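# Tuck the end wall's top flap tabs into floor slots

## Task

Bend the top flap of the box's upright end wall over and press it down until both of its tabs sit all the way in the slots of the box floor. At the finish, that end wall and both long side walls must stand upright, the corner flaps at that end must be tucked inward, and the box must rest on its bottom. Everything has to stay that way on its own, with no arm holding it.

## Robot and tools

ROBOT. Two arms, left_arm and right_arm, each with six revolute joints and a parallel two-finger gripper. The names do not refer to image sides. Root link positions in the scene frame: left_arm at (+0.042, +0.229, 0) m, quat_wxyz (+1.000, 0, 0, +0.014); right_arm at (+0.033, -0.370, 0) m, quat_wxyz (+1.000, 0, 0, -0.016).

SCENE FRAME. The origin sits on the table surface midway between the arms. +x points out across the table, +z points up, and left_arm is on the +y side. All reported hand poses use this frame. At long reach a printed hand position may be somewhat off from the real one.

GRIPPER. The fingers extend along the gripper's +z axis and close along its y axis. end_effector_position is the point between the finger pads, roughly 1 cm behind the tips. A wrist camera is mounted on each gripper and takes up space near the hand.

execute_actions. Argument actions is a list holding zero or one entry. An empty list sends nothing and just reports the current state. A motion entry has rows (1 to 15 rows) and optional steps (1 to 15, default 15). Each step lasts 1/30 s and uses one row; if there are fewer rows than steps, the final row repeats. A wait entry has only steps (up to 300) and sends no command. Optional pictures (boolean) decides whether camera images come back. A refused call moves nothing.

ROW LAYOUT. One flat list of 14 numbers covering both arms, always all 14 even if one arm stays still: left_arm waist, shoulder, elbow, wrist pitch, wrist yaw, wrist roll, opening, then right_arm in the same seven-number order. The six joint values are absolute target angles in radians, in the same units Joint positions reports, not offsets. Stated ranges per arm: waist -2.618 to 3.054, shoulder 0.000 to 3.142, elbow 0.000 to 3.142, wrist pitch -1.571 to 1.571, wrist yaw -1.571 to 1.571, wrist roll -2.094 to 2.094. A call is rejected if a target exceeds a range end by more than 0.036 rad and is also farther out than that joint's last reported angle. True ends may differ from the stated ones by up to 0.036 rad either way; a target beyond the real end is clipped there, and the result then prints "joint sent to its limit" (possibly about an earlier action still running). No such line does not prove there is room left.

OPENING. An absolute value in [-1, 1]: +1 fully open, -1 closed. Away from the extremes, fingers are driven to where grip_measured would equal the number given. To hold something, command about 0.03 below its grip_measured for a firm grip, less for a lighter one. Finger force tops out near 50 to 62 N per pad (lower on some grippers, and lower on parts thinner than about 2 mm); first contact can spike higher.

MOTION LIMITS. Each joint target is held within a fixed lead of the measured angle per step: 0.202 rad waist, 0.258 shoulder, 0.238 elbow, 0.573 wrist pitch, 0.522 wrist yaw and wrist roll. If the targets would put the gripper more than 70 mm from where it is, all of that arm's targets are pulled back toward the measured angles. Far moves therefore take several calls.

BETWEEN CALLS. The simulation keeps running while you think. Arms continue toward the last row sent until all have nearly stopped (a slow or blocked motion counts as stopped) or some step is HELD; after that only a new action moves or presses them further. Fingers still in motion finish their travel.

RESULTS. The state line reads left_arm: … | right_arm: …, each with end_effector_position (m) and end_effector_quat_wxyz. Joint positions and Joint velocities give one block per arm: six joints in column order (rad, rad/s), then finger pad gap (m, m/s; 0.094 m is fully open). grip_measured is the finger opening on the command scale; each gripper may read up to about 1 mm off, consistently within a scene. "joint command not followed" means a clearance check altered or blocked that arm's joint targets on some steps; the rest of the row still ran. HELD flags steps where your row was partly or fully not sent. MOTOR HOT appears from 75 °C; at 90 °C the arm halts for 10 s, and at 100 °C it goes limp and falls; these show as OVER-TEMPERATURE FAULT. Holding loads warms motors even while idle.

CAMERAS. cam_head_left, cam_head_right, cam_high, cam_low, cam_left_wrist, cam_right_wrist, each 504x504, returned in that order. Calibration (intrinsics, distortion, T_world_to_cam) is given per camera and may be a little off; wrist camera poses follow from the arm's joint readings.

zoom_image. Arguments camera (one of the six names) and region [x0, y0, x1, y1] in image pixels, origin top-left, at most 504 by 504. It magnifies part of that camera's latest image and moves nothing.

read_manual. Optional section, only "licences"; returns URDF licence text, no motion.

finished_scene. Argument scene, the current scene's number. Answering without any tool call ends everything.

AVOID. Knocking or placing anything off the table, letting arms collide or press on each other hard, dropping or slamming parts, very forceful pushes, and motor overheating. Occasional brief tugs on held parts or nudges to loose objects may happen.

Each tool is called after "Request:" in YAML: its name, and indented under it one key for each argument.

## Session

Request:
execute_actions:
  actions: []

Scene clock: 0.00 s of 4500.00 s.
left_arm: end_effector_position=(+0.4282, +0.2471, +0.3928) grip_measured=-0.383 end_effector_quat_wxyz=(+0.692, -0.010, +0.722, +0.021) | right_arm: end_effector_position=(+0.4152, -0.3826, +0.4002) grip_measured=-0.390 end_effector_quat_wxyz=(+0.701, +0.010, +0.713, -0.019)
Joint positions: left_arm=[ 0.016  1.064  1.039 -0.016 -0.     0.017  0.029] | right_arm=[ 0.001  1.047  1.036 -0.007  0.011 -0.013  0.029]
Joint velocities: left_arm=[-0.007  0.007  0.007 -0.066  0.051 -0.007 -0.002] | right_arm=[-0.007 -0.012 -0.012  0.007 -0.007  0.007  0.001]
Motor temperatures (°C, as the motors report them): left_arm=[19 22 20 22 19 21] | right_arm=[20 21 20 18 20 20]

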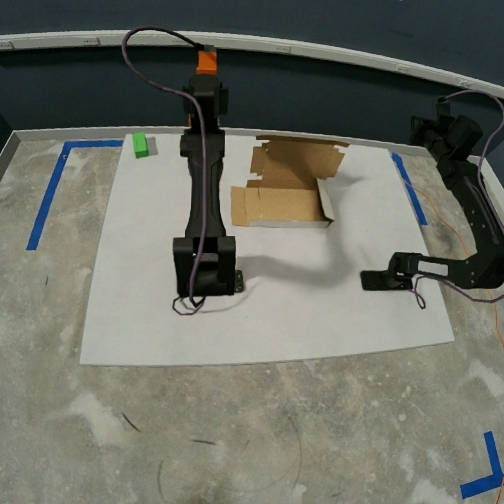

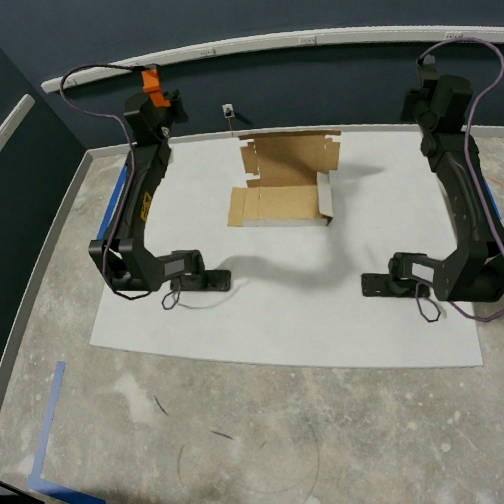

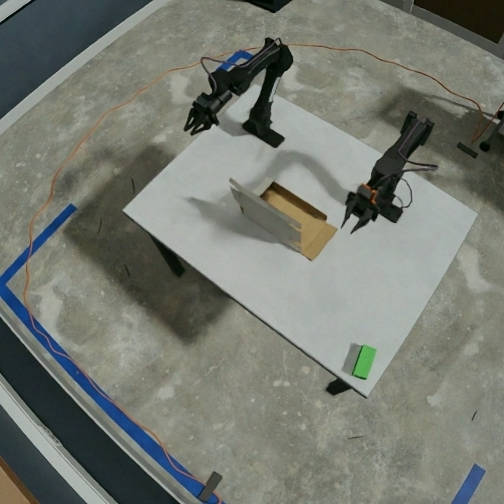

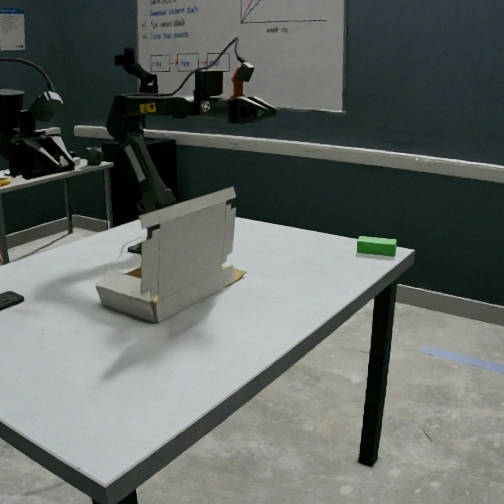

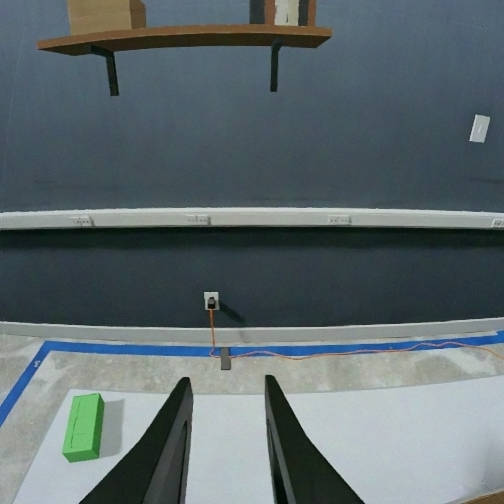

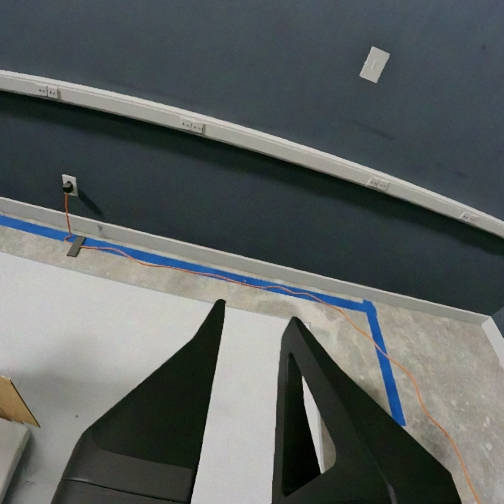

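Request:
zoom_image:
  camera: "cam_head_right"
  region: [210, 120, 360, 240]

Request:
zoom_image:
  camera: "cam_high"
  region: [210, 160, 360, 270]

Request:
zoom_image:
  camera: "cam_low"
  region: [80, 180, 260, 330]

Region (210, 120, 360, 240) of cam_head_right's 504x504 image, scaled by 3.360, with more detail than that image has; it fills the top 403 rows of this view, and the rest is white.

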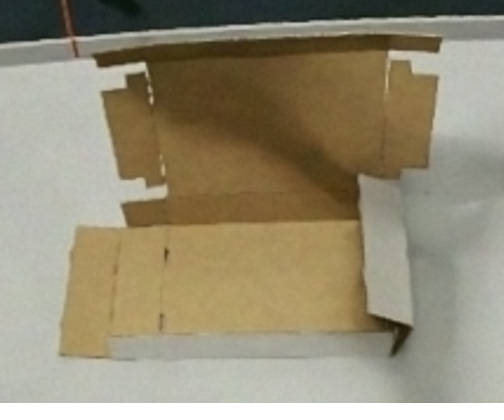

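Region (210, 160, 360, 270) of cam_high's 504x504 image, scaled by 3.360, with more detail than that image has; it fills the top 370 rows of this view, and the rest is white.

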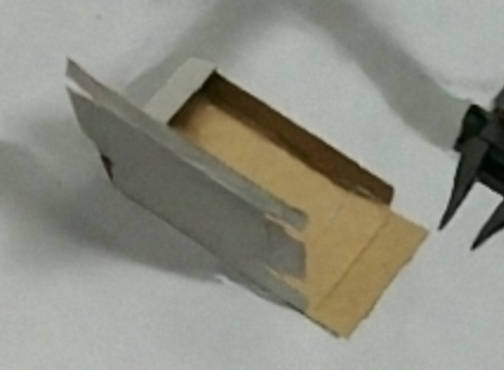

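Region (80, 180, 260, 330) of cam_low's 504x504 image, scaled by 2.800, with more detail than that image has.

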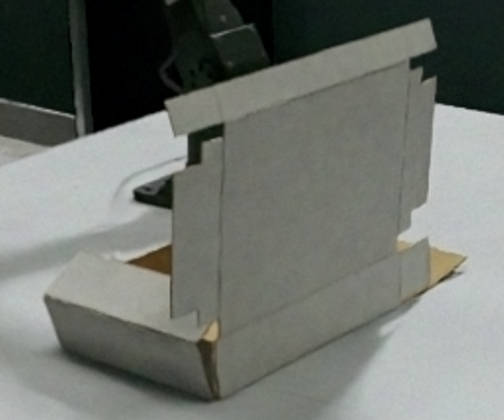

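Request:
execute_actions:
  actions:
    - {"rows":[[0.016,1.064,1.039,-0.016,0,0.017,-0.4,0.621,1.6,1.757,-1.446,0,0.6,1]]}
  pictures: false

Request:
execute_actions:
  actions:
    - {"steps":45}
  pictures: false

Request:
execute_actions:
  actions:
    - {"rows":[[0.016,1.064,1.039,-0.016,0,0.017,-0.4,0.621,1.882,1.757,-1.446,0,0.6,1]]}
  pictures: false

Request:
execute_actions:
  actions:
    - {"steps":40}

Scene clock: 42.53 s of 4500.00 s.
left_arm: end_effector_position=(+0.4282, +0.2471, +0.3935) grip_measured=-0.398 end_effector_quat_wxyz=(+0.693, -0.010, +0.721, +0.021) | right_arm: end_effector_position=(+0.3649, -0.1421, +0.2349) grip_measured=+1.000 end_effector_quat_wxyz=(+0.210, -0.031, +0.968, +0.137)
Joint positions: left_arm=[ 0.016  1.064  1.039 -0.014 -0.     0.017  0.028] | right_arm=[ 0.628  1.644  1.687 -1.106 -0.007  0.534  0.094]
Joint velocities: left_arm=[ 0.012 -0.007  0.007  0.022  0.037  0.037  0.   ] | right_arm=[ 0.398 -0.032  0.471 -2.41  -0.168  0.359  0.   ]
Motor temperatures (°C, as the motors report them): left_arm=[19 23 23 29 19 21] | right_arm=[20 22 24 25 20 20]
Steps of this call (steps 1 to 90: nothing new was sent; then 39.03 s passed at rest; steps 91 to 105: all 15 steps of this action). Readings (joint positions):
91: left_arm=[0.016 1.064 1.039 -0.016 -0.000 0.017] | right_arm=[0.019 1.063 1.061 -0.059 0.021 0.036]
92: left_arm=[0.016 1.064 1.039 -0.016 -0.000 0.017] | right_arm=[0.057 1.100 1.113 -0.133 0.024 0.103]
94: left_arm=[0.016 1.064 1.039 -0.015 -0.000 0.017] | right_arm=[0.150 1.202 1.219 -0.261 0.022 0.221]
98: left_arm=[0.016 1.064 1.039 -0.014 -0.000 0.017] | right_arm=[0.330 1.431 1.418 -0.529 0.018 0.381]
105: the state above

Scene clock: 44.03 s of 4500.00 s.
left_arm: end_effector_position=(+0.4282, +0.2471, +0.3935) grip_measured=-0.398 end_effector_quat_wxyz=(+0.693, -0.010, +0.721, +0.021) | right_arm: end_effector_position=(+0.3038, -0.1839, +0.2255) grip_measured=+1.000 end_effector_quat_wxyz=(+0.094, -0.000, +0.993, +0.069)
Joint positions: left_arm=[ 0.016  1.064  1.039 -0.014 -0.     0.017  0.028] | right_arm=[ 0.626  1.62   1.724 -1.44  -0.009  0.595  0.094]
Joint velocities: left_arm=[ 0.002 -0.002 -0.007 -0.081  0.022 -0.007 -0.001] | right_arm=[ 0.017  0.007 -0.017 -0.007  0.037 -0.007  0.   ]
Motor temperatures (°C, as the motors report them): left_arm=[19 23 23 29 19 21] | right_arm=[20 22 24 25 20 20]
Steps of this call (steps 1 to 30: the robot went on to your last target; steps 31 to 45: nothing new was sent). Readings (joint positions):
1: left_arm=[0.016 1.064 1.039 -0.014 -0.000 0.017] | right_arm=[0.636 1.641 1.700 -1.177 -0.010 0.546]
2: left_arm=[0.016 1.064 1.039 -0.014 -0.000 0.017] | right_arm=[0.636 1.636 1.709 -1.234 -0.010 0.555]
4: left_arm=[0.016 1.064 1.039 -0.014 -0.000 0.017] | right_arm=[0.630 1.626 1.719 -1.314 -0.010 0.570]
8: left_arm=[0.016 1.064 1.039 -0.014 -0.000 0.017] | right_arm=[0.626 1.620 1.724 -1.396 -0.009 0.585]
45: the state above
All arms were judged still, so your last target was given up. Only a new action makes them travel on or press farther. Fingers that are still opening or closing keep moving.

Scene clock: 44.53 s of 4500.00 s.
left_arm: end_effector_position=(+0.4282, +0.2471, +0.3935) grip_measured=-0.398 end_effector_quat_wxyz=(+0.693, -0.010, +0.721, +0.021) | right_arm: end_effector_position=(+0.3244, -0.1700, +0.1392) grip_measured=+1.000 end_effector_quat_wxyz=(-0.014, +0.000, +1.000, -0.004)
Joint positions: left_arm=[ 0.016  1.064  1.039 -0.014 -0.     0.017  0.028] | right_arm=[ 0.626  1.913  1.753 -1.438 -0.009  0.595  0.094]
Joint velocities: left_arm=[-0.007 -0.002 -0.007 -0.037 -0.007 -0.051  0.001] | right_arm=[-0.012 -0.115 -0.007  0.007  0.022  0.037  0.   ]
Motor temperatures (°C, as the motors report them): left_arm=[19 23 23 29 19 21] | right_arm=[20 22 24 25 20 20]
Steps of this call (steps 1 to 15: all 15 steps of this action). Readings (joint positions):
1: left_arm=[0.016 1.064 1.039 -0.014 -0.000 0.017] | right_arm=[0.626 1.638 1.730 -1.449 -0.009 0.595]
2: left_arm=[0.016 1.064 1.039 -0.014 -0.000 0.017] | right_arm=[0.626 1.670 1.745 -1.459 -0.009 0.595]
4: left_arm=[0.016 1.064 1.039 -0.014 -0.000 0.017] | right_arm=[0.626 1.765 1.753 -1.456 -0.009 0.595]
8: left_arm=[0.016 1.064 1.039 -0.014 -0.000 0.017] | right_arm=[0.626 1.927 1.753 -1.438 -0.009 0.595]
15: the state above

Scene clock: 45.87 s of 4500.00 s.
left_arm: end_effector_position=(+0.4282, +0.2471, +0.3935) grip_measured=-0.398 end_effector_quat_wxyz=(+0.693, -0.010, +0.721, +0.021) | right_arm: end_effector_position=(+0.3238, -0.1703, +0.1410) grip_measured=+1.000 end_effector_quat_wxyz=(-0.012, +0.000, +1.000, -0.003)
Joint positions: left_arm=[ 0.016  1.064  1.039 -0.014 -0.     0.017  0.028] | right_arm=[ 0.626  1.907  1.753 -1.44  -0.009  0.595  0.094]
Joint velocities: left_arm=[ 0.002 -0.007 -0.017  0.066  0.007  0.066  0.001] | right_arm=[-0.007  0.007  0.002 -0.051 -0.051 -0.022  0.   ]
Motor temperatures (°C, as the motors report them): left_arm=[19 23 23 29 19 21] | right_arm=[20 22 24 24 20 20]
Steps of this call (steps 1 to 15: the robot went on to your last target; steps 16 to 40: nothing new was sent). Readings (joint positions):
1: left_arm=[0.016 1.064 1.039 -0.014 -0.000 0.017] | right_arm=[0.626 1.909 1.753 -1.439 -0.009 0.595]
2: left_arm=[0.016 1.064 1.039 -0.014 -0.000 0.017] | right_arm=[0.626 1.907 1.753 -1.439 -0.009 0.595]
4: left_arm=[0.016 1.064 1.039 -0.014 -0.000 0.017] | right_arm=[0.626 1.907 1.753 -1.440 -0.009 0.595]
8: left_arm=[0.016 1.064 1.039 -0.014 -0.000 0.017] | right_arm=[0.626 1.907 1.753 -1.440 -0.009 0.595]
40: the state above
All arms were judged still, so your last target was given up. Only a new action makes them travel on or press farther. Fingers that are still opening or closing keep moving.
camera_calibration (this result's frames):
cam_left_wrist: T_world_to_cam=[[-0.00988737, -0.999896, -0.0104624, 0.247738], [-0.513773, 0.0140561, -0.857811, 0.609261], [0.857869, -0.0031062, -0.513859, -0.0621429], [0, 0, 0, 1]] pos_world=[0.368782, 0.238956, 0.49329]
cam_right_wrist: T_world_to_cam=[[0.283026, -0.95863, -0.0304061, -0.247494], [-0.784573, -0.249639, 0.567561, 0.168736], [-0.551672, -0.136779, -0.822769, 0.381729], [0, 0, 0, 1]] pos_world=[0.413022, -0.14292, 0.210781]

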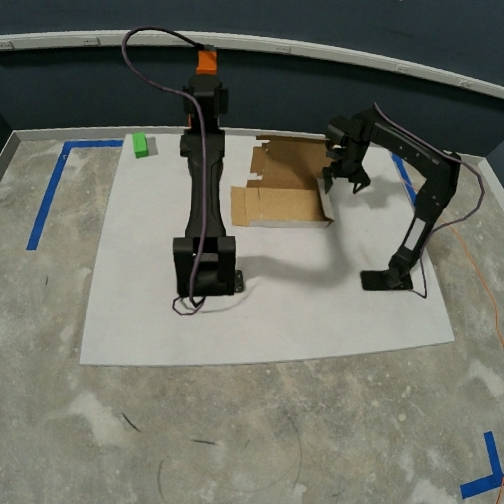

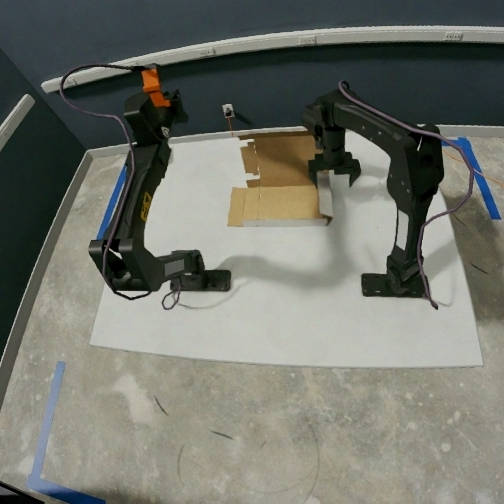

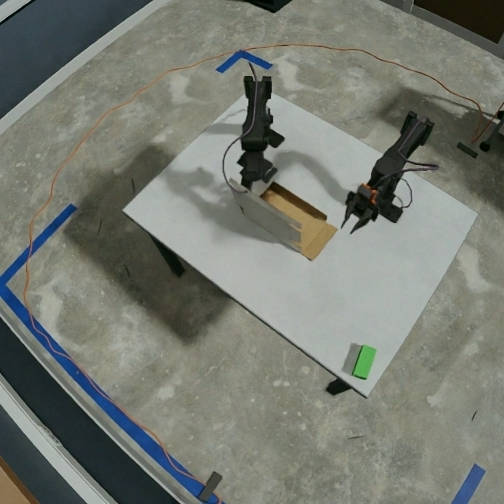

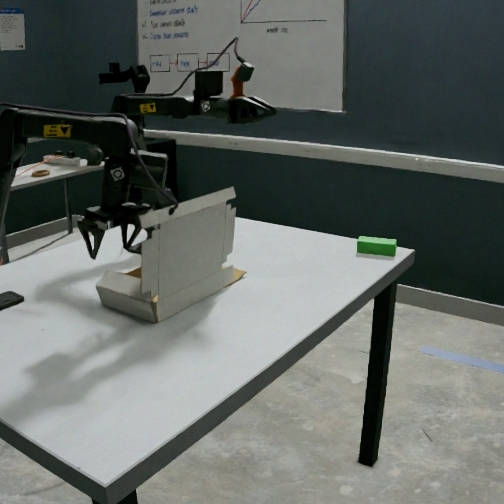

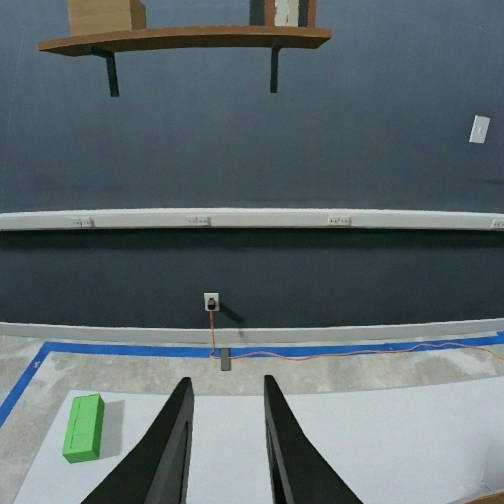

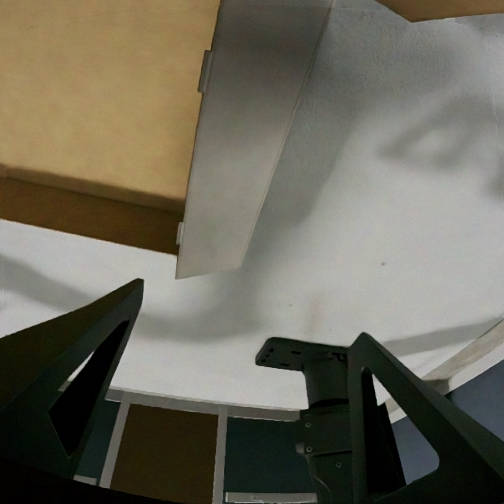

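Request:
execute_actions:
  actions:
    - {"rows":[[0.016,1.064,1.039,-0.016,0,0.017,-0.4,0.616,1.710,1.385,-1.246,0,0.6,0.5]]}
  pictures: false

Request:
execute_actions:
  actions:
    - {"steps":30}

Scene clock: 59.30 s of 4500.00 s.
left_arm: end_effector_position=(+0.4282, +0.2471, +0.3935) grip_measured=-0.398 end_effector_quat_wxyz=(+0.693, -0.010, +0.721, +0.021) | right_arm: end_effector_position=(+0.2852, -0.1980, +0.1076) grip_measured=+0.502 end_effector_quat_wxyz=(-0.014, +0.002, +1.000, -0.004)
Joint positions: left_arm=[ 0.016  1.064  1.039 -0.014 -0.     0.017  0.028] | right_arm=[ 0.622  1.727  1.393 -1.266 -0.009  0.595  0.071]
Joint velocities: left_arm=[-0.007 -0.007  0.002 -0.066  0.022 -0.066  0.001] | right_arm=[-0.037  0.002  0.002  0.051  0.007  0.066  0.   ]
Motor temperatures (°C, as the motors report them): left_arm=[19 23 23 31 19 21] | right_arm=[20 25 23 22 20 20]
Steps of this call (steps 1 to 90: nothing new was sent; then 9.93 s passed at rest; steps 91 to 105: all 15 steps of this action). Readings (joint positions):
91: left_arm=[0.016 1.064 1.039 -0.014 -0.000 0.017] | right_arm=[0.626 1.883 1.711 -1.398 -0.009 0.595]
92: left_arm=[0.016 1.064 1.039 -0.014 -0.000 0.017] | right_arm=[0.626 1.836 1.629 -1.342 -0.009 0.595]
94: left_arm=[0.016 1.064 1.039 -0.014 -0.000 0.017] | right_arm=[0.624 1.754 1.482 -1.313 -0.009 0.595]
98: left_arm=[0.016 1.064 1.039 -0.014 -0.000 0.017] | right_arm=[0.622 1.727 1.395 -1.303 -0.009 0.595]
105: the state above

Scene clock: 60.30 s of 4500.00 s.
left_arm: end_effector_position=(+0.4282, +0.2471, +0.3935) grip_measured=-0.398 end_effector_quat_wxyz=(+0.693, -0.010, +0.721, +0.021) | right_arm: end_effector_position=(+0.2869, -0.1968, +0.1076) grip_measured=+0.502 end_effector_quat_wxyz=(-0.011, +0.002, +1.000, -0.002)
Joint positions: left_arm=[ 0.016  1.064  1.039 -0.014 -0.     0.017  0.028] | right_arm=[ 0.622  1.727  1.393 -1.257 -0.009  0.595  0.071]
Joint velocities: left_arm=[ 0.002 -0.007 -0.027  0.007 -0.022  0.066 -0.001] | right_arm=[-0.017 -0.017  0.002 -0.007 -0.022 -0.081 -0.   ]
Motor temperatures (°C, as the motors report them): left_arm=[19 23 23 31 19 21] | right_arm=[20 25 23 22 20 20]
Steps of this call (steps 1 to 15: the robot went on to your last target; steps 16 to 30: nothing new was sent). Readings (joint positions):
1: left_arm=[0.016 1.064 1.039 -0.014 -0.000 0.017] | right_arm=[0.622 1.727 1.393 -1.264 -0.009 0.595]
2: left_arm=[0.016 1.064 1.039 -0.014 -0.000 0.017] | right_arm=[0.622 1.727 1.393 -1.262 -0.009 0.595]
4: left_arm=[0.016 1.064 1.039 -0.014 -0.000 0.017] | right_arm=[0.622 1.727 1.393 -1.260 -0.009 0.595]
8: left_arm=[0.016 1.064 1.039 -0.014 -0.000 0.017] | right_arm=[0.622 1.727 1.393 -1.258 -0.009 0.595]
30: the state above
All arms were judged still, so your last target was given up. Only a new action makes them travel on or press farther. Fingers that are still opening or closing keep moving.
camera_calibration (this result's frames):
cam_left_wrist: T_world_to_cam=[[-0.00988737, -0.999896, -0.0104624, 0.247738], [-0.513773, 0.0140561, -0.857811, 0.609261], [0.857869, -0.0031062, -0.513859, -0.0621429], [0, 0, 0, 1]] pos_world=[0.368782, 0.238956, 0.49329]
cam_right_wrist: T_world_to_cam=[[0.278743, -0.959844, -0.0316669, -0.262331], [-0.787681, -0.247361, 0.564243, 0.153855], [-0.549418, -0.132335, -0.825001, 0.330779], [0, 0, 0, 1]] pos_world=[0.376048, -0.169965, 0.177774]

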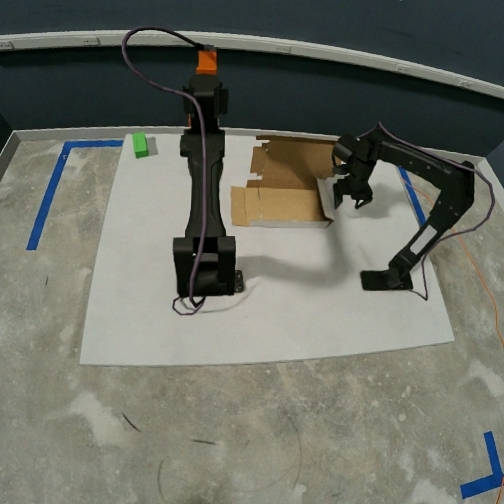

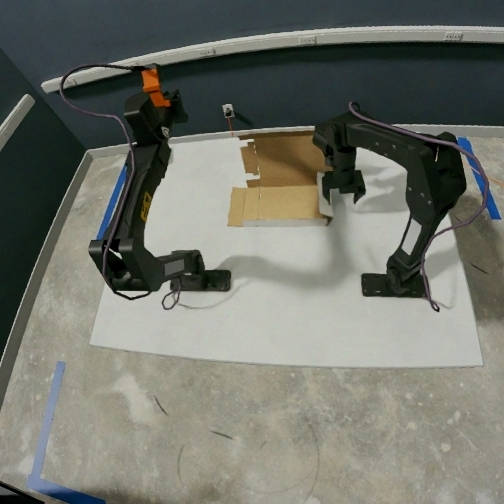

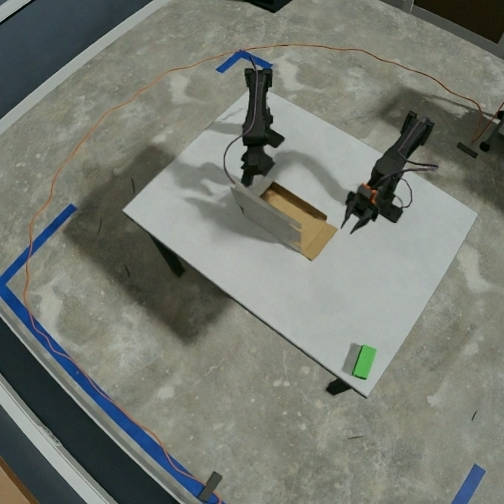

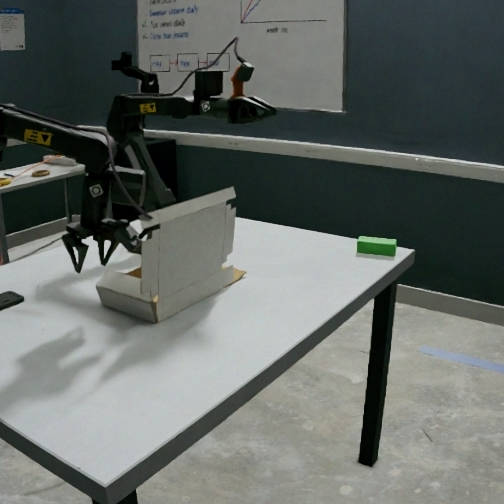

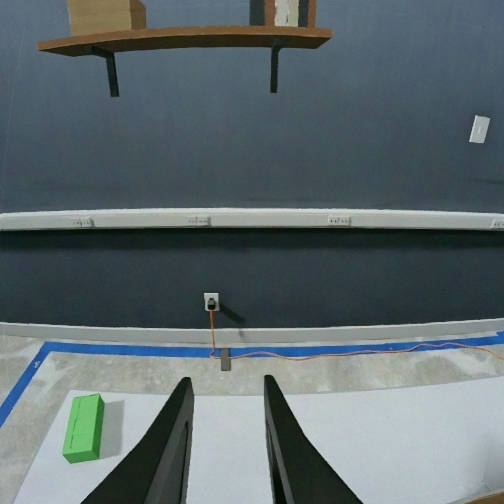

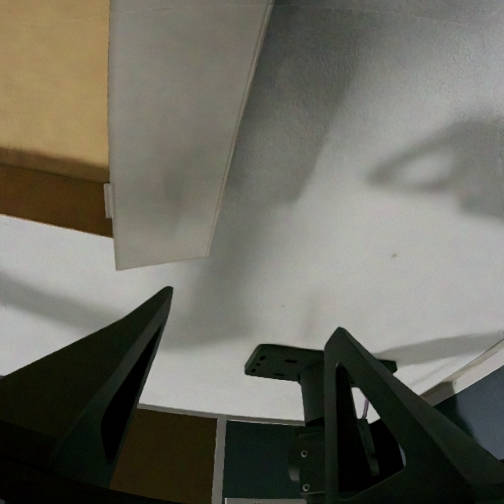

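Request:
execute_actions:
  actions:
    - {"rows":[[0.016,1.064,1.039,-0.016,0,0.017,-0.4,0.63,1.725,1.33,-1.18,0,0.61,0.7],[0.016,1.064,1.039,-0.016,0,0.017,-0.4,0.63,1.725,1.33,-1.18,0,0.61,0.7],[0.016,1.064,1.039,-0.016,0,0.017,-0.4,0.63,1.725,1.33,-1.18,0,0.61,0.7],[0.016,1.064,1.039,-0.016,0,0.017,-0.4,0.63,1.725,1.33,-1.18,0,0.61,0.7],[0.016,1.064,1.039,-0.016,0,0.017,-0.4,0.63,1.725,1.33,-1.18,0,0.61,0.7],[0.016,1.064,1.039,-0.016,0,0.017,-0.4,0.63,1.735,1.30,-1.14,0,0.61,0.7],[0.016,1.064,1.039,-0.016,0,0.017,-0.4,0.63,1.735,1.30,-1.14,0,0.61,0.7],[0.016,1.064,1.039,-0.016,0,0.017,-0.4,0.63,1.74,1.28,-1.11,0,0.61,0.7],[0.016,1.064,1.039,-0.016,0,0.017,-0.4,0.63,1.74,1.28,-1.11,0,0.61,0.7],[0.016,1.064,1.039,-0.016,0,0.017,-0.4,0.63,1.748,1.25,-1.07,0,0.61,0.7]]}
  pictures: false

Request:
execute_actions:
  actions:
    - {"steps":25}

Scene clock: 71.53 s of 4500.00 s.
left_arm: end_effector_position=(+0.4282, +0.2471, +0.3935) grip_measured=-0.398 end_effector_quat_wxyz=(+0.693, -0.010, +0.721, +0.021) | right_arm: end_effector_position=(+0.2854, -0.1978, +0.0708) grip_measured=+0.698 end_effector_quat_wxyz=(-0.011, +0.007, +1.000, -0.002)
Joint positions: left_arm=[ 0.016  1.064  1.039 -0.014 -0.     0.017  0.028] | right_arm=[ 0.622  1.743  1.265 -1.113 -0.009  0.603  0.08 ]
Joint velocities: left_arm=[-0.002  0.017 -0.017 -0.066 -0.037 -0.037  0.001] | right_arm=[ 0.002 -0.007 -0.027  0.022  0.022 -0.081 -0.001]
Motor temperatures (°C, as the motors report them): left_arm=[19 23 23 32 19 21] | right_arm=[20 25 22 22 20 20]
Steps of this call (steps 1 to 90: nothing new was sent; then 7.73 s passed at rest; steps 91 to 105: all 15 steps of this action). Readings (joint positions):
91: left_arm=[0.016 1.064 1.039 -0.014 -0.000 0.017] | right_arm=[0.622 1.727 1.386 -1.248 -0.009 0.597]
92: left_arm=[0.016 1.064 1.039 -0.014 -0.000 0.017] | right_arm=[0.622 1.726 1.375 -1.235 -0.009 0.598]
94: left_arm=[0.016 1.064 1.039 -0.014 -0.000 0.017] | right_arm=[0.622 1.726 1.351 -1.218 -0.009 0.600]
98: left_arm=[0.016 1.064 1.039 -0.014 -0.000 0.017] | right_arm=[0.622 1.727 1.321 -1.182 -0.009 0.603]
105: the state above

Scene clock: 72.37 s of 4500.00 s.
left_arm: end_effector_position=(+0.4282, +0.2471, +0.3935) grip_measured=-0.398 end_effector_quat_wxyz=(+0.693, -0.010, +0.721, +0.021) | right_arm: end_effector_position=(+0.2905, -0.1944, +0.0708) grip_measured=+0.698 end_effector_quat_wxyz=(-0.001, +0.007, +1.000, +0.005)
Joint positions: left_arm=[ 0.016  1.064  1.039 -0.014 -0.     0.017  0.028] | right_arm=[ 0.622  1.743  1.265 -1.088 -0.009  0.604  0.08 ]
Joint velocities: left_arm=[-0.007  0.002 -0.002  0.066  0.007 -0.051 -0.001] | right_arm=[-0.002 -0.007 -0.002  0.022  0.007 -0.022  0.   ]
Motor temperatures (°C, as the motors report them): left_arm=[19 23 23 32 19 21] | right_arm=[20 25 22 22 20 20]
Steps of this call (steps 1 to 25: the robot went on to your last target). Readings (joint positions):
1: left_arm=[0.016 1.064 1.039 -0.014 -0.000 0.017] | right_arm=[0.622 1.743 1.265 -1.110 -0.009 0.603]
2: left_arm=[0.016 1.064 1.039 -0.014 -0.000 0.017] | right_arm=[0.622 1.743 1.265 -1.106 -0.009 0.603]
4: left_arm=[0.016 1.064 1.039 -0.014 -0.000 0.017] | right_arm=[0.622 1.743 1.265 -1.098 -0.009 0.604]
8: left_arm=[0.016 1.064 1.039 -0.014 -0.000 0.017] | right_arm=[0.622 1.743 1.265 -1.091 -0.009 0.604]
25: the state above
camera_calibration (this result's frames):
cam_left_wrist: T_world_to_cam=[[-0.00988737, -0.999896, -0.0104624, 0.247738], [-0.513773, 0.0140561, -0.857811, 0.609261], [0.857869, -0.0031062, -0.513859, -0.0621429], [0, 0, 0, 1]] pos_world=[0.368782, 0.238956, 0.49329]
cam_right_wrist: T_world_to_cam=[[0.271017, -0.961787, -0.0389441, -0.259806], [-0.800914, -0.247758, 0.545117, 0.183167], [-0.533935, -0.116545, -0.837455, 0.302156], [0, 0, 0, 1]] pos_world=[0.378445, -0.169282, 0.143077]

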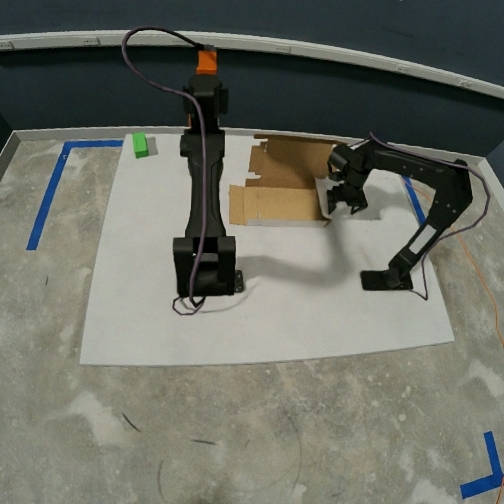

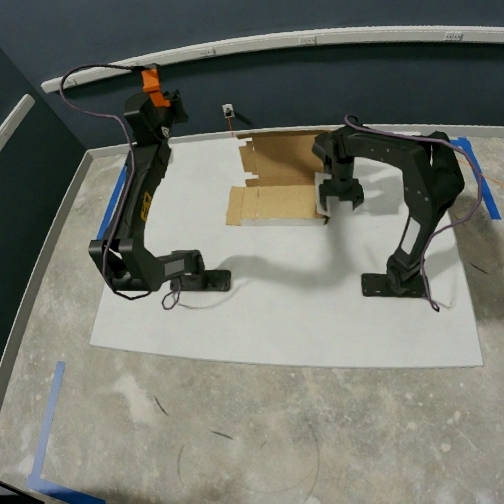

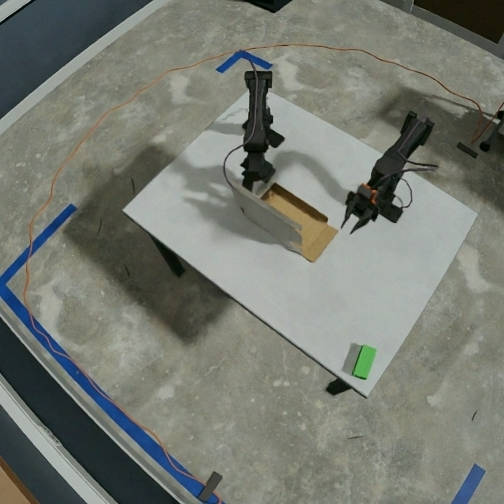

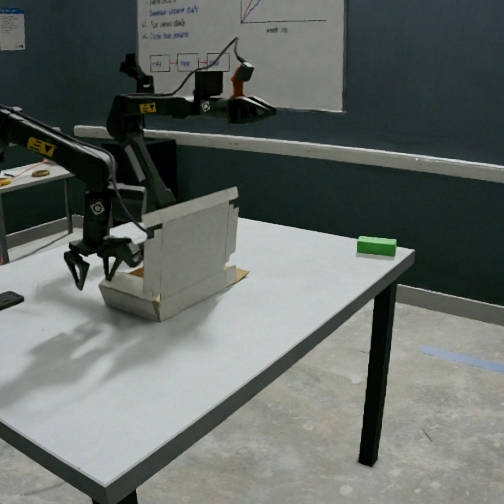

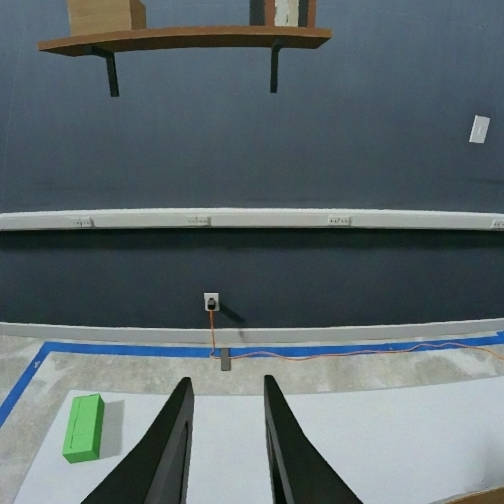

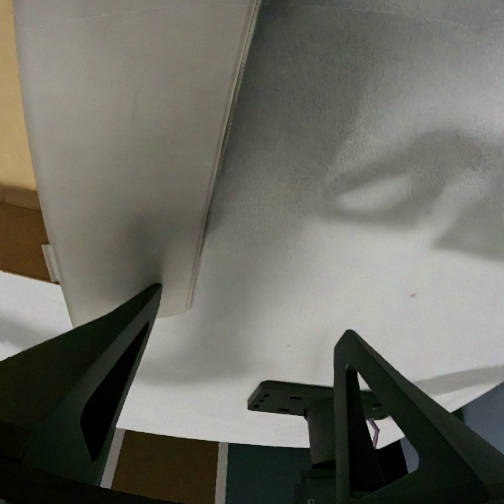

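Request:
execute_actions:
  actions:
    - {"rows":[[0.016,1.064,1.039,-0.016,0,0.017,-0.4,0.68,1.74,1.30,-1.12,0,0.66,0.7]]}
  pictures: false

Request:
execute_actions:
  actions:
    - {"rows":[[0.016,1.064,1.039,-0.016,0,0.017,-0.4,0.68,1.75,1.26,-1.07,0,0.66,0.7],[0.016,1.064,1.039,-0.016,0,0.017,-0.4,0.68,1.75,1.26,-1.07,0,0.66,0.7],[0.016,1.064,1.039,-0.016,0,0.017,-0.4,0.68,1.75,1.26,-1.07,0,0.66,0.7],[0.016,1.064,1.039,-0.016,0,0.017,-0.4,0.68,1.75,1.26,-1.07,0,0.66,0.7],[0.016,1.064,1.039,-0.016,0,0.017,-0.4,0.68,1.76,1.23,-1.03,0,0.66,0.7],[0.016,1.064,1.039,-0.016,0,0.017,-0.4,0.68,1.76,1.23,-1.03,0,0.66,0.7],[0.016,1.064,1.039,-0.016,0,0.017,-0.4,0.68,1.76,1.23,-1.03,0,0.66,0.7],[0.016,1.064,1.039,-0.016,0,0.017,-0.4,0.68,1.76,1.23,-1.03,0,0.66,0.7],[0.016,1.064,1.039,-0.016,0,0.017,-0.4,0.68,1.77,1.20,-0.99,0,0.66,0.7]]}
  pictures: false

Request:
execute_actions:
  actions:
    - {"steps":25}

Scene clock: 85.43 s of 4500.00 s.
left_arm: end_effector_position=(+0.4282, +0.2471, +0.3935) grip_measured=-0.398 end_effector_quat_wxyz=(+0.693, -0.010, +0.721, +0.021) | right_arm: end_effector_position=(+0.2759, -0.1841, +0.0708) grip_measured=+0.698 end_effector_quat_wxyz=(-0.008, +0.002, +1.000, -0.005)
Joint positions: left_arm=[ 0.016  1.064  1.039 -0.014 -0.     0.017  0.028] | right_arm=[ 0.68   1.743  1.265 -1.111 -0.003  0.652  0.08 ]
Joint velocities: left_arm=[ 0.012  0.012  0.002 -0.022 -0.022 -0.066 -0.   ] | right_arm=[ 0.002 -0.017 -0.007 -0.022  0.051  0.022  0.   ]
Motor temperatures (°C, as the motors report them): left_arm=[19 23 23 33 19 21] | right_arm=[20 24 22 21 20 20]
Steps of this call (steps 1 to 15: the robot went on to your last target; steps 16 to 90: nothing new was sent; then 9.57 s passed at rest; steps 91 to 105: all 15 steps of this action). Readings (joint positions):
91: left_arm=[0.016 1.064 1.039 -0.014 -0.000 0.017] | right_arm=[0.627 1.743 1.265 -1.091 -0.006 0.611]
92: left_arm=[0.016 1.064 1.039 -0.014 -0.000 0.017] | right_arm=[0.639 1.743 1.265 -1.094 -0.003 0.620]
94: left_arm=[0.016 1.064 1.039 -0.014 -0.000 0.017] | right_arm=[0.665 1.743 1.265 -1.102 -0.003 0.632]
98: left_arm=[0.016 1.064 1.039 -0.014 -0.000 0.017] | right_arm=[0.680 1.743 1.265 -1.108 -0.003 0.645]
105: the state above

Scene clock: 85.93 s of 4500.00 s.
left_arm: end_effector_position=(+0.4282, +0.2471, +0.3935) grip_measured=-0.398 end_effector_quat_wxyz=(+0.693, -0.010, +0.721, +0.021) | right_arm: end_effector_position=(+0.2807, -0.1805, +0.0538) grip_measured=+0.698 end_effector_quat_wxyz=(+0.001, +0.003, +1.000, +0.003)
Joint positions: left_arm=[ 0.016  1.064  1.039 -0.014 -0.     0.017  0.028] | right_arm=[ 0.68   1.761  1.217 -1.022 -0.003  0.654  0.08 ]
Joint velocities: left_arm=[-0.027  0.017  0.002  0.007 -0.007 -0.022  0.   ] | right_arm=[-0.007  0.139 -0.076  0.081 -0.007  0.007 -0.   ]
Motor temperatures (°C, as the motors report them): left_arm=[19 23 23 33 19 21] | right_arm=[20 24 22 21 20 20]
Steps of this call (steps 1 to 15: all 15 steps of this action). Readings (joint positions):
1: left_arm=[0.016 1.064 1.039 -0.014 -0.000 0.017] | right_arm=[0.680 1.743 1.265 -1.109 -0.003 0.652]
2: left_arm=[0.016 1.064 1.039 -0.014 -0.000 0.017] | right_arm=[0.680 1.743 1.265 -1.105 -0.003 0.653]
4: left_arm=[0.016 1.064 1.039 -0.014 -0.000 0.017] | right_arm=[0.680 1.743 1.265 -1.097 -0.003 0.653]
8: left_arm=[0.016 1.064 1.039 -0.014 -0.000 0.017] | right_arm=[0.680 1.743 1.254 -1.074 -0.003 0.653]
15: the state above

Scene clock: 86.77 s of 4500.00 s.
left_arm: end_effector_position=(+0.4282, +0.2471, +0.3935) grip_measured=-0.398 end_effector_quat_wxyz=(+0.693, -0.010, +0.721, +0.021) | right_arm: end_effector_position=(+0.2831, -0.1787, +0.0512) grip_measured=+0.698 end_effector_quat_wxyz=(+0.004, +0.003, +1.000, +0.005)
Joint positions: left_arm=[ 0.016  1.064  1.039 -0.014 -0.     0.017  0.028] | right_arm=[ 0.68   1.768  1.213 -1.004 -0.003  0.654  0.08 ]
Joint velocities: left_arm=[ 0.002 -0.007 -0.017  0.007 -0.022 -0.051 -0.   ] | right_arm=[ 0.002  0.002 -0.002 -0.037 -0.11  -0.081  0.   ]
Motor temperatures (°C, as the motors report them): left_arm=[19 23 23 33 19 21] | right_arm=[20 24 22 21 20 20]
Steps of this call (steps 1 to 25: the robot went on to your last target). Readings (joint positions):
1: left_arm=[0.016 1.064 1.039 -0.014 -0.000 0.017] | right_arm=[0.680 1.765 1.215 -1.018 -0.003 0.654]
2: left_arm=[0.016 1.064 1.039 -0.014 -0.000 0.017] | right_arm=[0.680 1.767 1.214 -1.015 -0.003 0.654]
4: left_arm=[0.016 1.064 1.039 -0.014 -0.000 0.017] | right_arm=[0.680 1.768 1.213 -1.011 -0.003 0.654]
8: left_arm=[0.016 1.064 1.039 -0.014 -0.000 0.017] | right_arm=[0.680 1.768 1.213 -1.007 -0.003 0.654]
25: the state above
camera_calibration (this result's frames):
cam_left_wrist: T_world_to_cam=[[-0.00988737, -0.999896, -0.0104624, 0.247738], [-0.513773, 0.0140561, -0.857811, 0.609261], [0.857869, -0.0031062, -0.513859, -0.0621429], [0, 0, 0, 1]] pos_world=[0.368782, 0.238956, 0.49329]
cam_right_wrist: T_world_to_cam=[[0.278667, -0.959688, -0.0366594, -0.245334], [-0.80424, -0.254053, 0.537266, 0.192014], [-0.524921, -0.120236, -0.842616, 0.280669], [0, 0, 0, 1]] pos_world=[0.370121, -0.152916, 0.124339]

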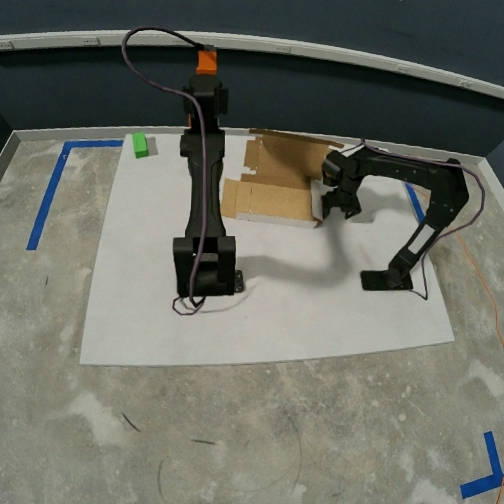

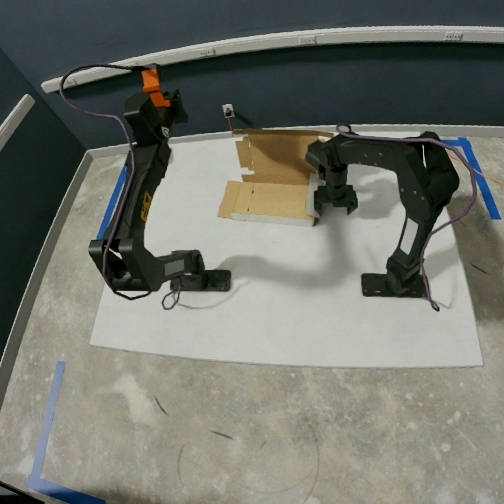

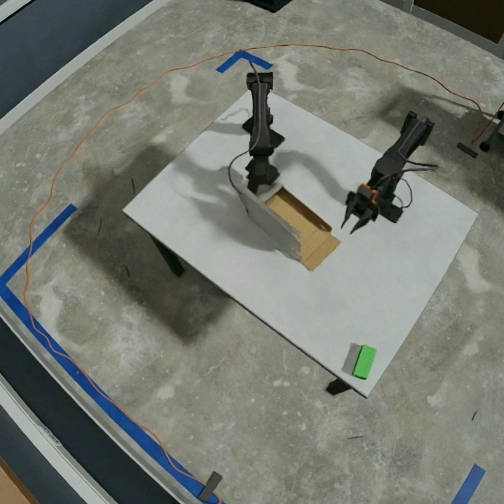

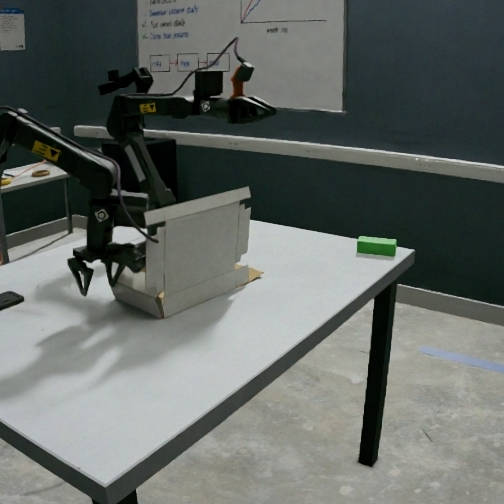

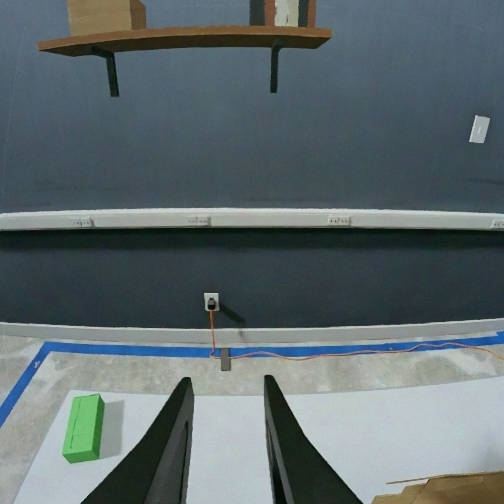

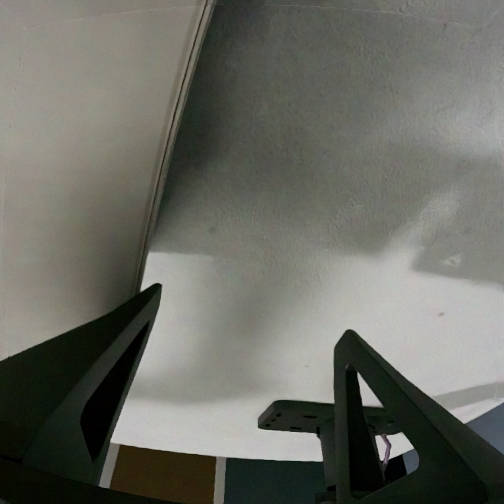

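Request:
execute_actions:
  actions:
    - {"rows":[[-0.463,1.71,1.385,-1.246,0,-2.0,-1,0.66,1.68,1.45,-1.33,0,0.66,1]]}
  pictures: false

Request:
execute_actions:
  actions:
    - {"steps":60}

Scene clock: 97.63 s of 4500.00 s.
left_arm: end_effector_position=(+0.4547, +0.0687, +0.1982) grip_measured=-0.982 end_effector_quat_wxyz=(+0.297, -0.184, +0.918, -0.186) | right_arm: end_effector_position=(+0.2776, -0.1885, +0.1313) grip_measured=+1.000 end_effector_quat_wxyz=(+0.005, +0.010, +1.000, +0.006)
Joint positions: left_arm=[-0.405  1.6    1.372 -0.627 -0.01  -0.769  0.001] | right_arm=[ 0.665  1.679  1.434 -1.311 -0.003  0.654  0.094]
Joint velocities: left_arm=[-0.344  0.505  0.193 -1.385 -0.007 -1.824 -0.   ] | right_arm=[-0.002 -0.017 -0.002 -0.081  0.066  0.051  0.   ]
Motor temperatures (°C, as the motors report them): left_arm=[19 23 24 34 19 21] | right_arm=[20 24 22 21 20 20]
Steps of this call (steps 1 to 15: the robot went on to your last target; steps 16 to 90: nothing new was sent; then 7.37 s passed at rest; steps 91 to 105: all 15 steps of this action). Readings (joint positions):
91: left_arm=[0.001 1.081 1.064 -0.062 -0.009 -0.032] | right_arm=[0.679 1.768 1.236 -1.040 -0.003 0.654]
92: left_arm=[-0.036 1.121 1.120 -0.130 -0.014 -0.098] | right_arm=[0.677 1.771 1.278 -1.099 -0.003 0.654]
94: left_arm=[-0.123 1.223 1.229 -0.236 -0.013 -0.223] | right_arm=[0.671 1.749 1.367 -1.176 -0.003 0.654]
98: left_arm=[-0.259 1.381 1.314 -0.378 -0.009 -0.410] | right_arm=[0.665 1.683 1.433 -1.250 -0.003 0.654]
105: the state above

Scene clock: 99.63 s of 4500.00 s.
left_arm: end_effector_position=(+0.3269, +0.0997, +0.1095) grip_measured=-0.982 end_effector_quat_wxyz=(-0.004, +0.705, -0.709, +0.011) | right_arm: end_effector_position=(+0.2753, -0.1902, +0.1313) grip_measured=+1.000 end_effector_quat_wxyz=(+0.000, +0.010, +1.000, +0.002)
Joint positions: left_arm=[-0.457  1.708  1.379 -1.218 -0.001 -1.994  0.001] | right_arm=[ 0.665  1.679  1.434 -1.322 -0.003  0.654  0.094]
Joint velocities: left_arm=[-0.022 -0.012  0.012  0.037 -0.037 -0.007 -0.   ] | right_arm=[ 0.007  0.007  0.002 -0.022 -0.007 -0.022  0.   ]
Motor temperatures (°C, as the motors report them): left_arm=[19 23 24 33 19 21] | right_arm=[20 24 22 21 20 20]
Steps of this call (steps 1 to 45: the robot went on to your last target; steps 46 to 60: nothing new was sent). Readings (joint positions):
1: left_arm=[-0.416 1.616 1.376 -0.674 -0.010 -0.832] | right_arm=[0.665 1.679 1.434 -1.313 -0.003 0.654]
2: left_arm=[-0.426 1.630 1.378 -0.719 -0.010 -0.898] | right_arm=[0.665 1.679 1.434 -1.315 -0.003 0.654]
4: left_arm=[-0.442 1.656 1.379 -0.838 -0.007 -1.052] | right_arm=[0.665 1.679 1.434 -1.318 -0.003 0.654]
8: left_arm=[-0.457 1.704 1.379 -1.075 -0.001 -1.442] | right_arm=[0.665 1.679 1.434 -1.321 -0.003 0.654]
60: the state above
All arms were judged still, so your last target was given up. Only a new action makes them travel on or press farther. Fingers that are still opening or closing keep moving.
camera_calibration (this result's frames):
cam_left_wrist: T_world_to_cam=[[0.997157, -0.0017743, 0.0753246, -0.341718], [-0.0382942, -0.872906, 0.486383, 0.101562], [0.0648883, -0.487885, -0.870493, 0.224965], [0, 0, 0, 1]] pos_world=[0.330039, 0.197804, 0.172173]
cam_right_wrist: T_world_to_cam=[[0.264091, -0.963925, -0.0332495, -0.248516], [-0.803772, -0.239006, 0.544819, 0.141565], [-0.533111, -0.117156, -0.837894, 0.344912], [0, 0, 0, 1]] pos_world=[0.363293, -0.165307, 0.20361]

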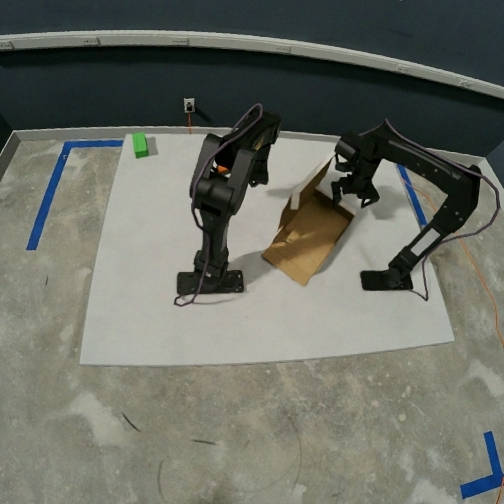

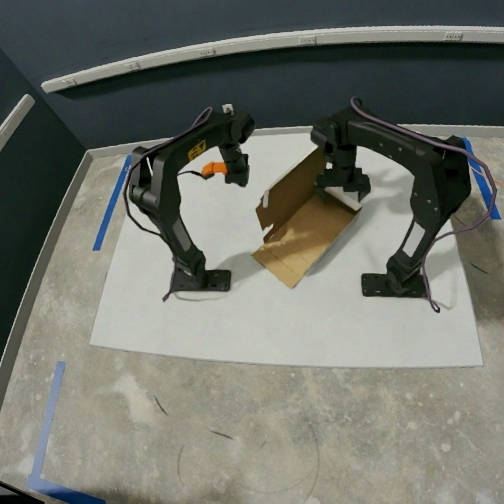

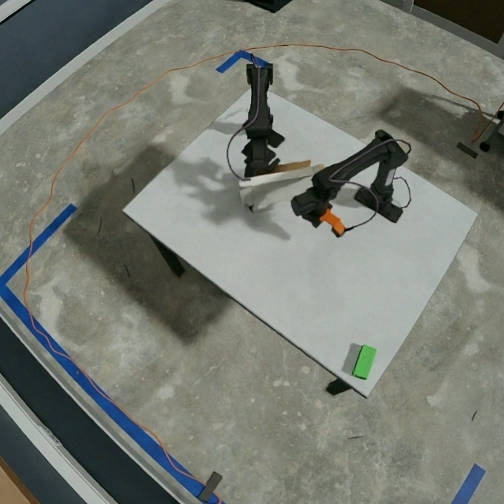

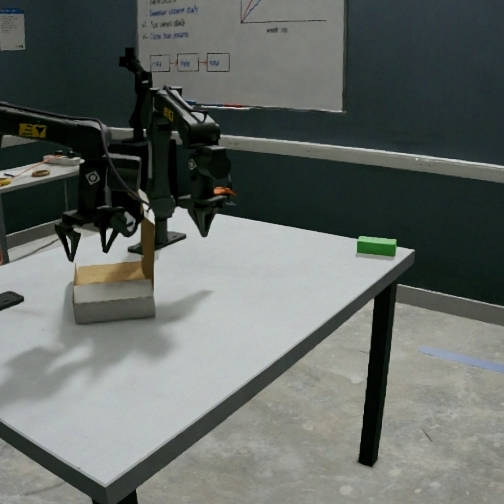

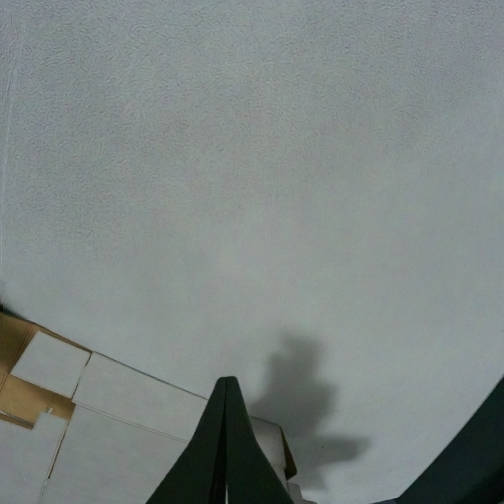

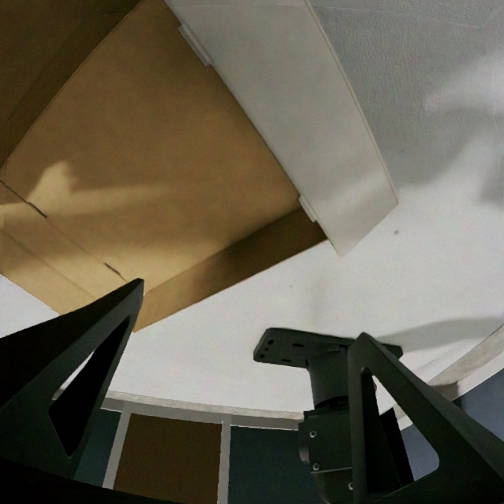

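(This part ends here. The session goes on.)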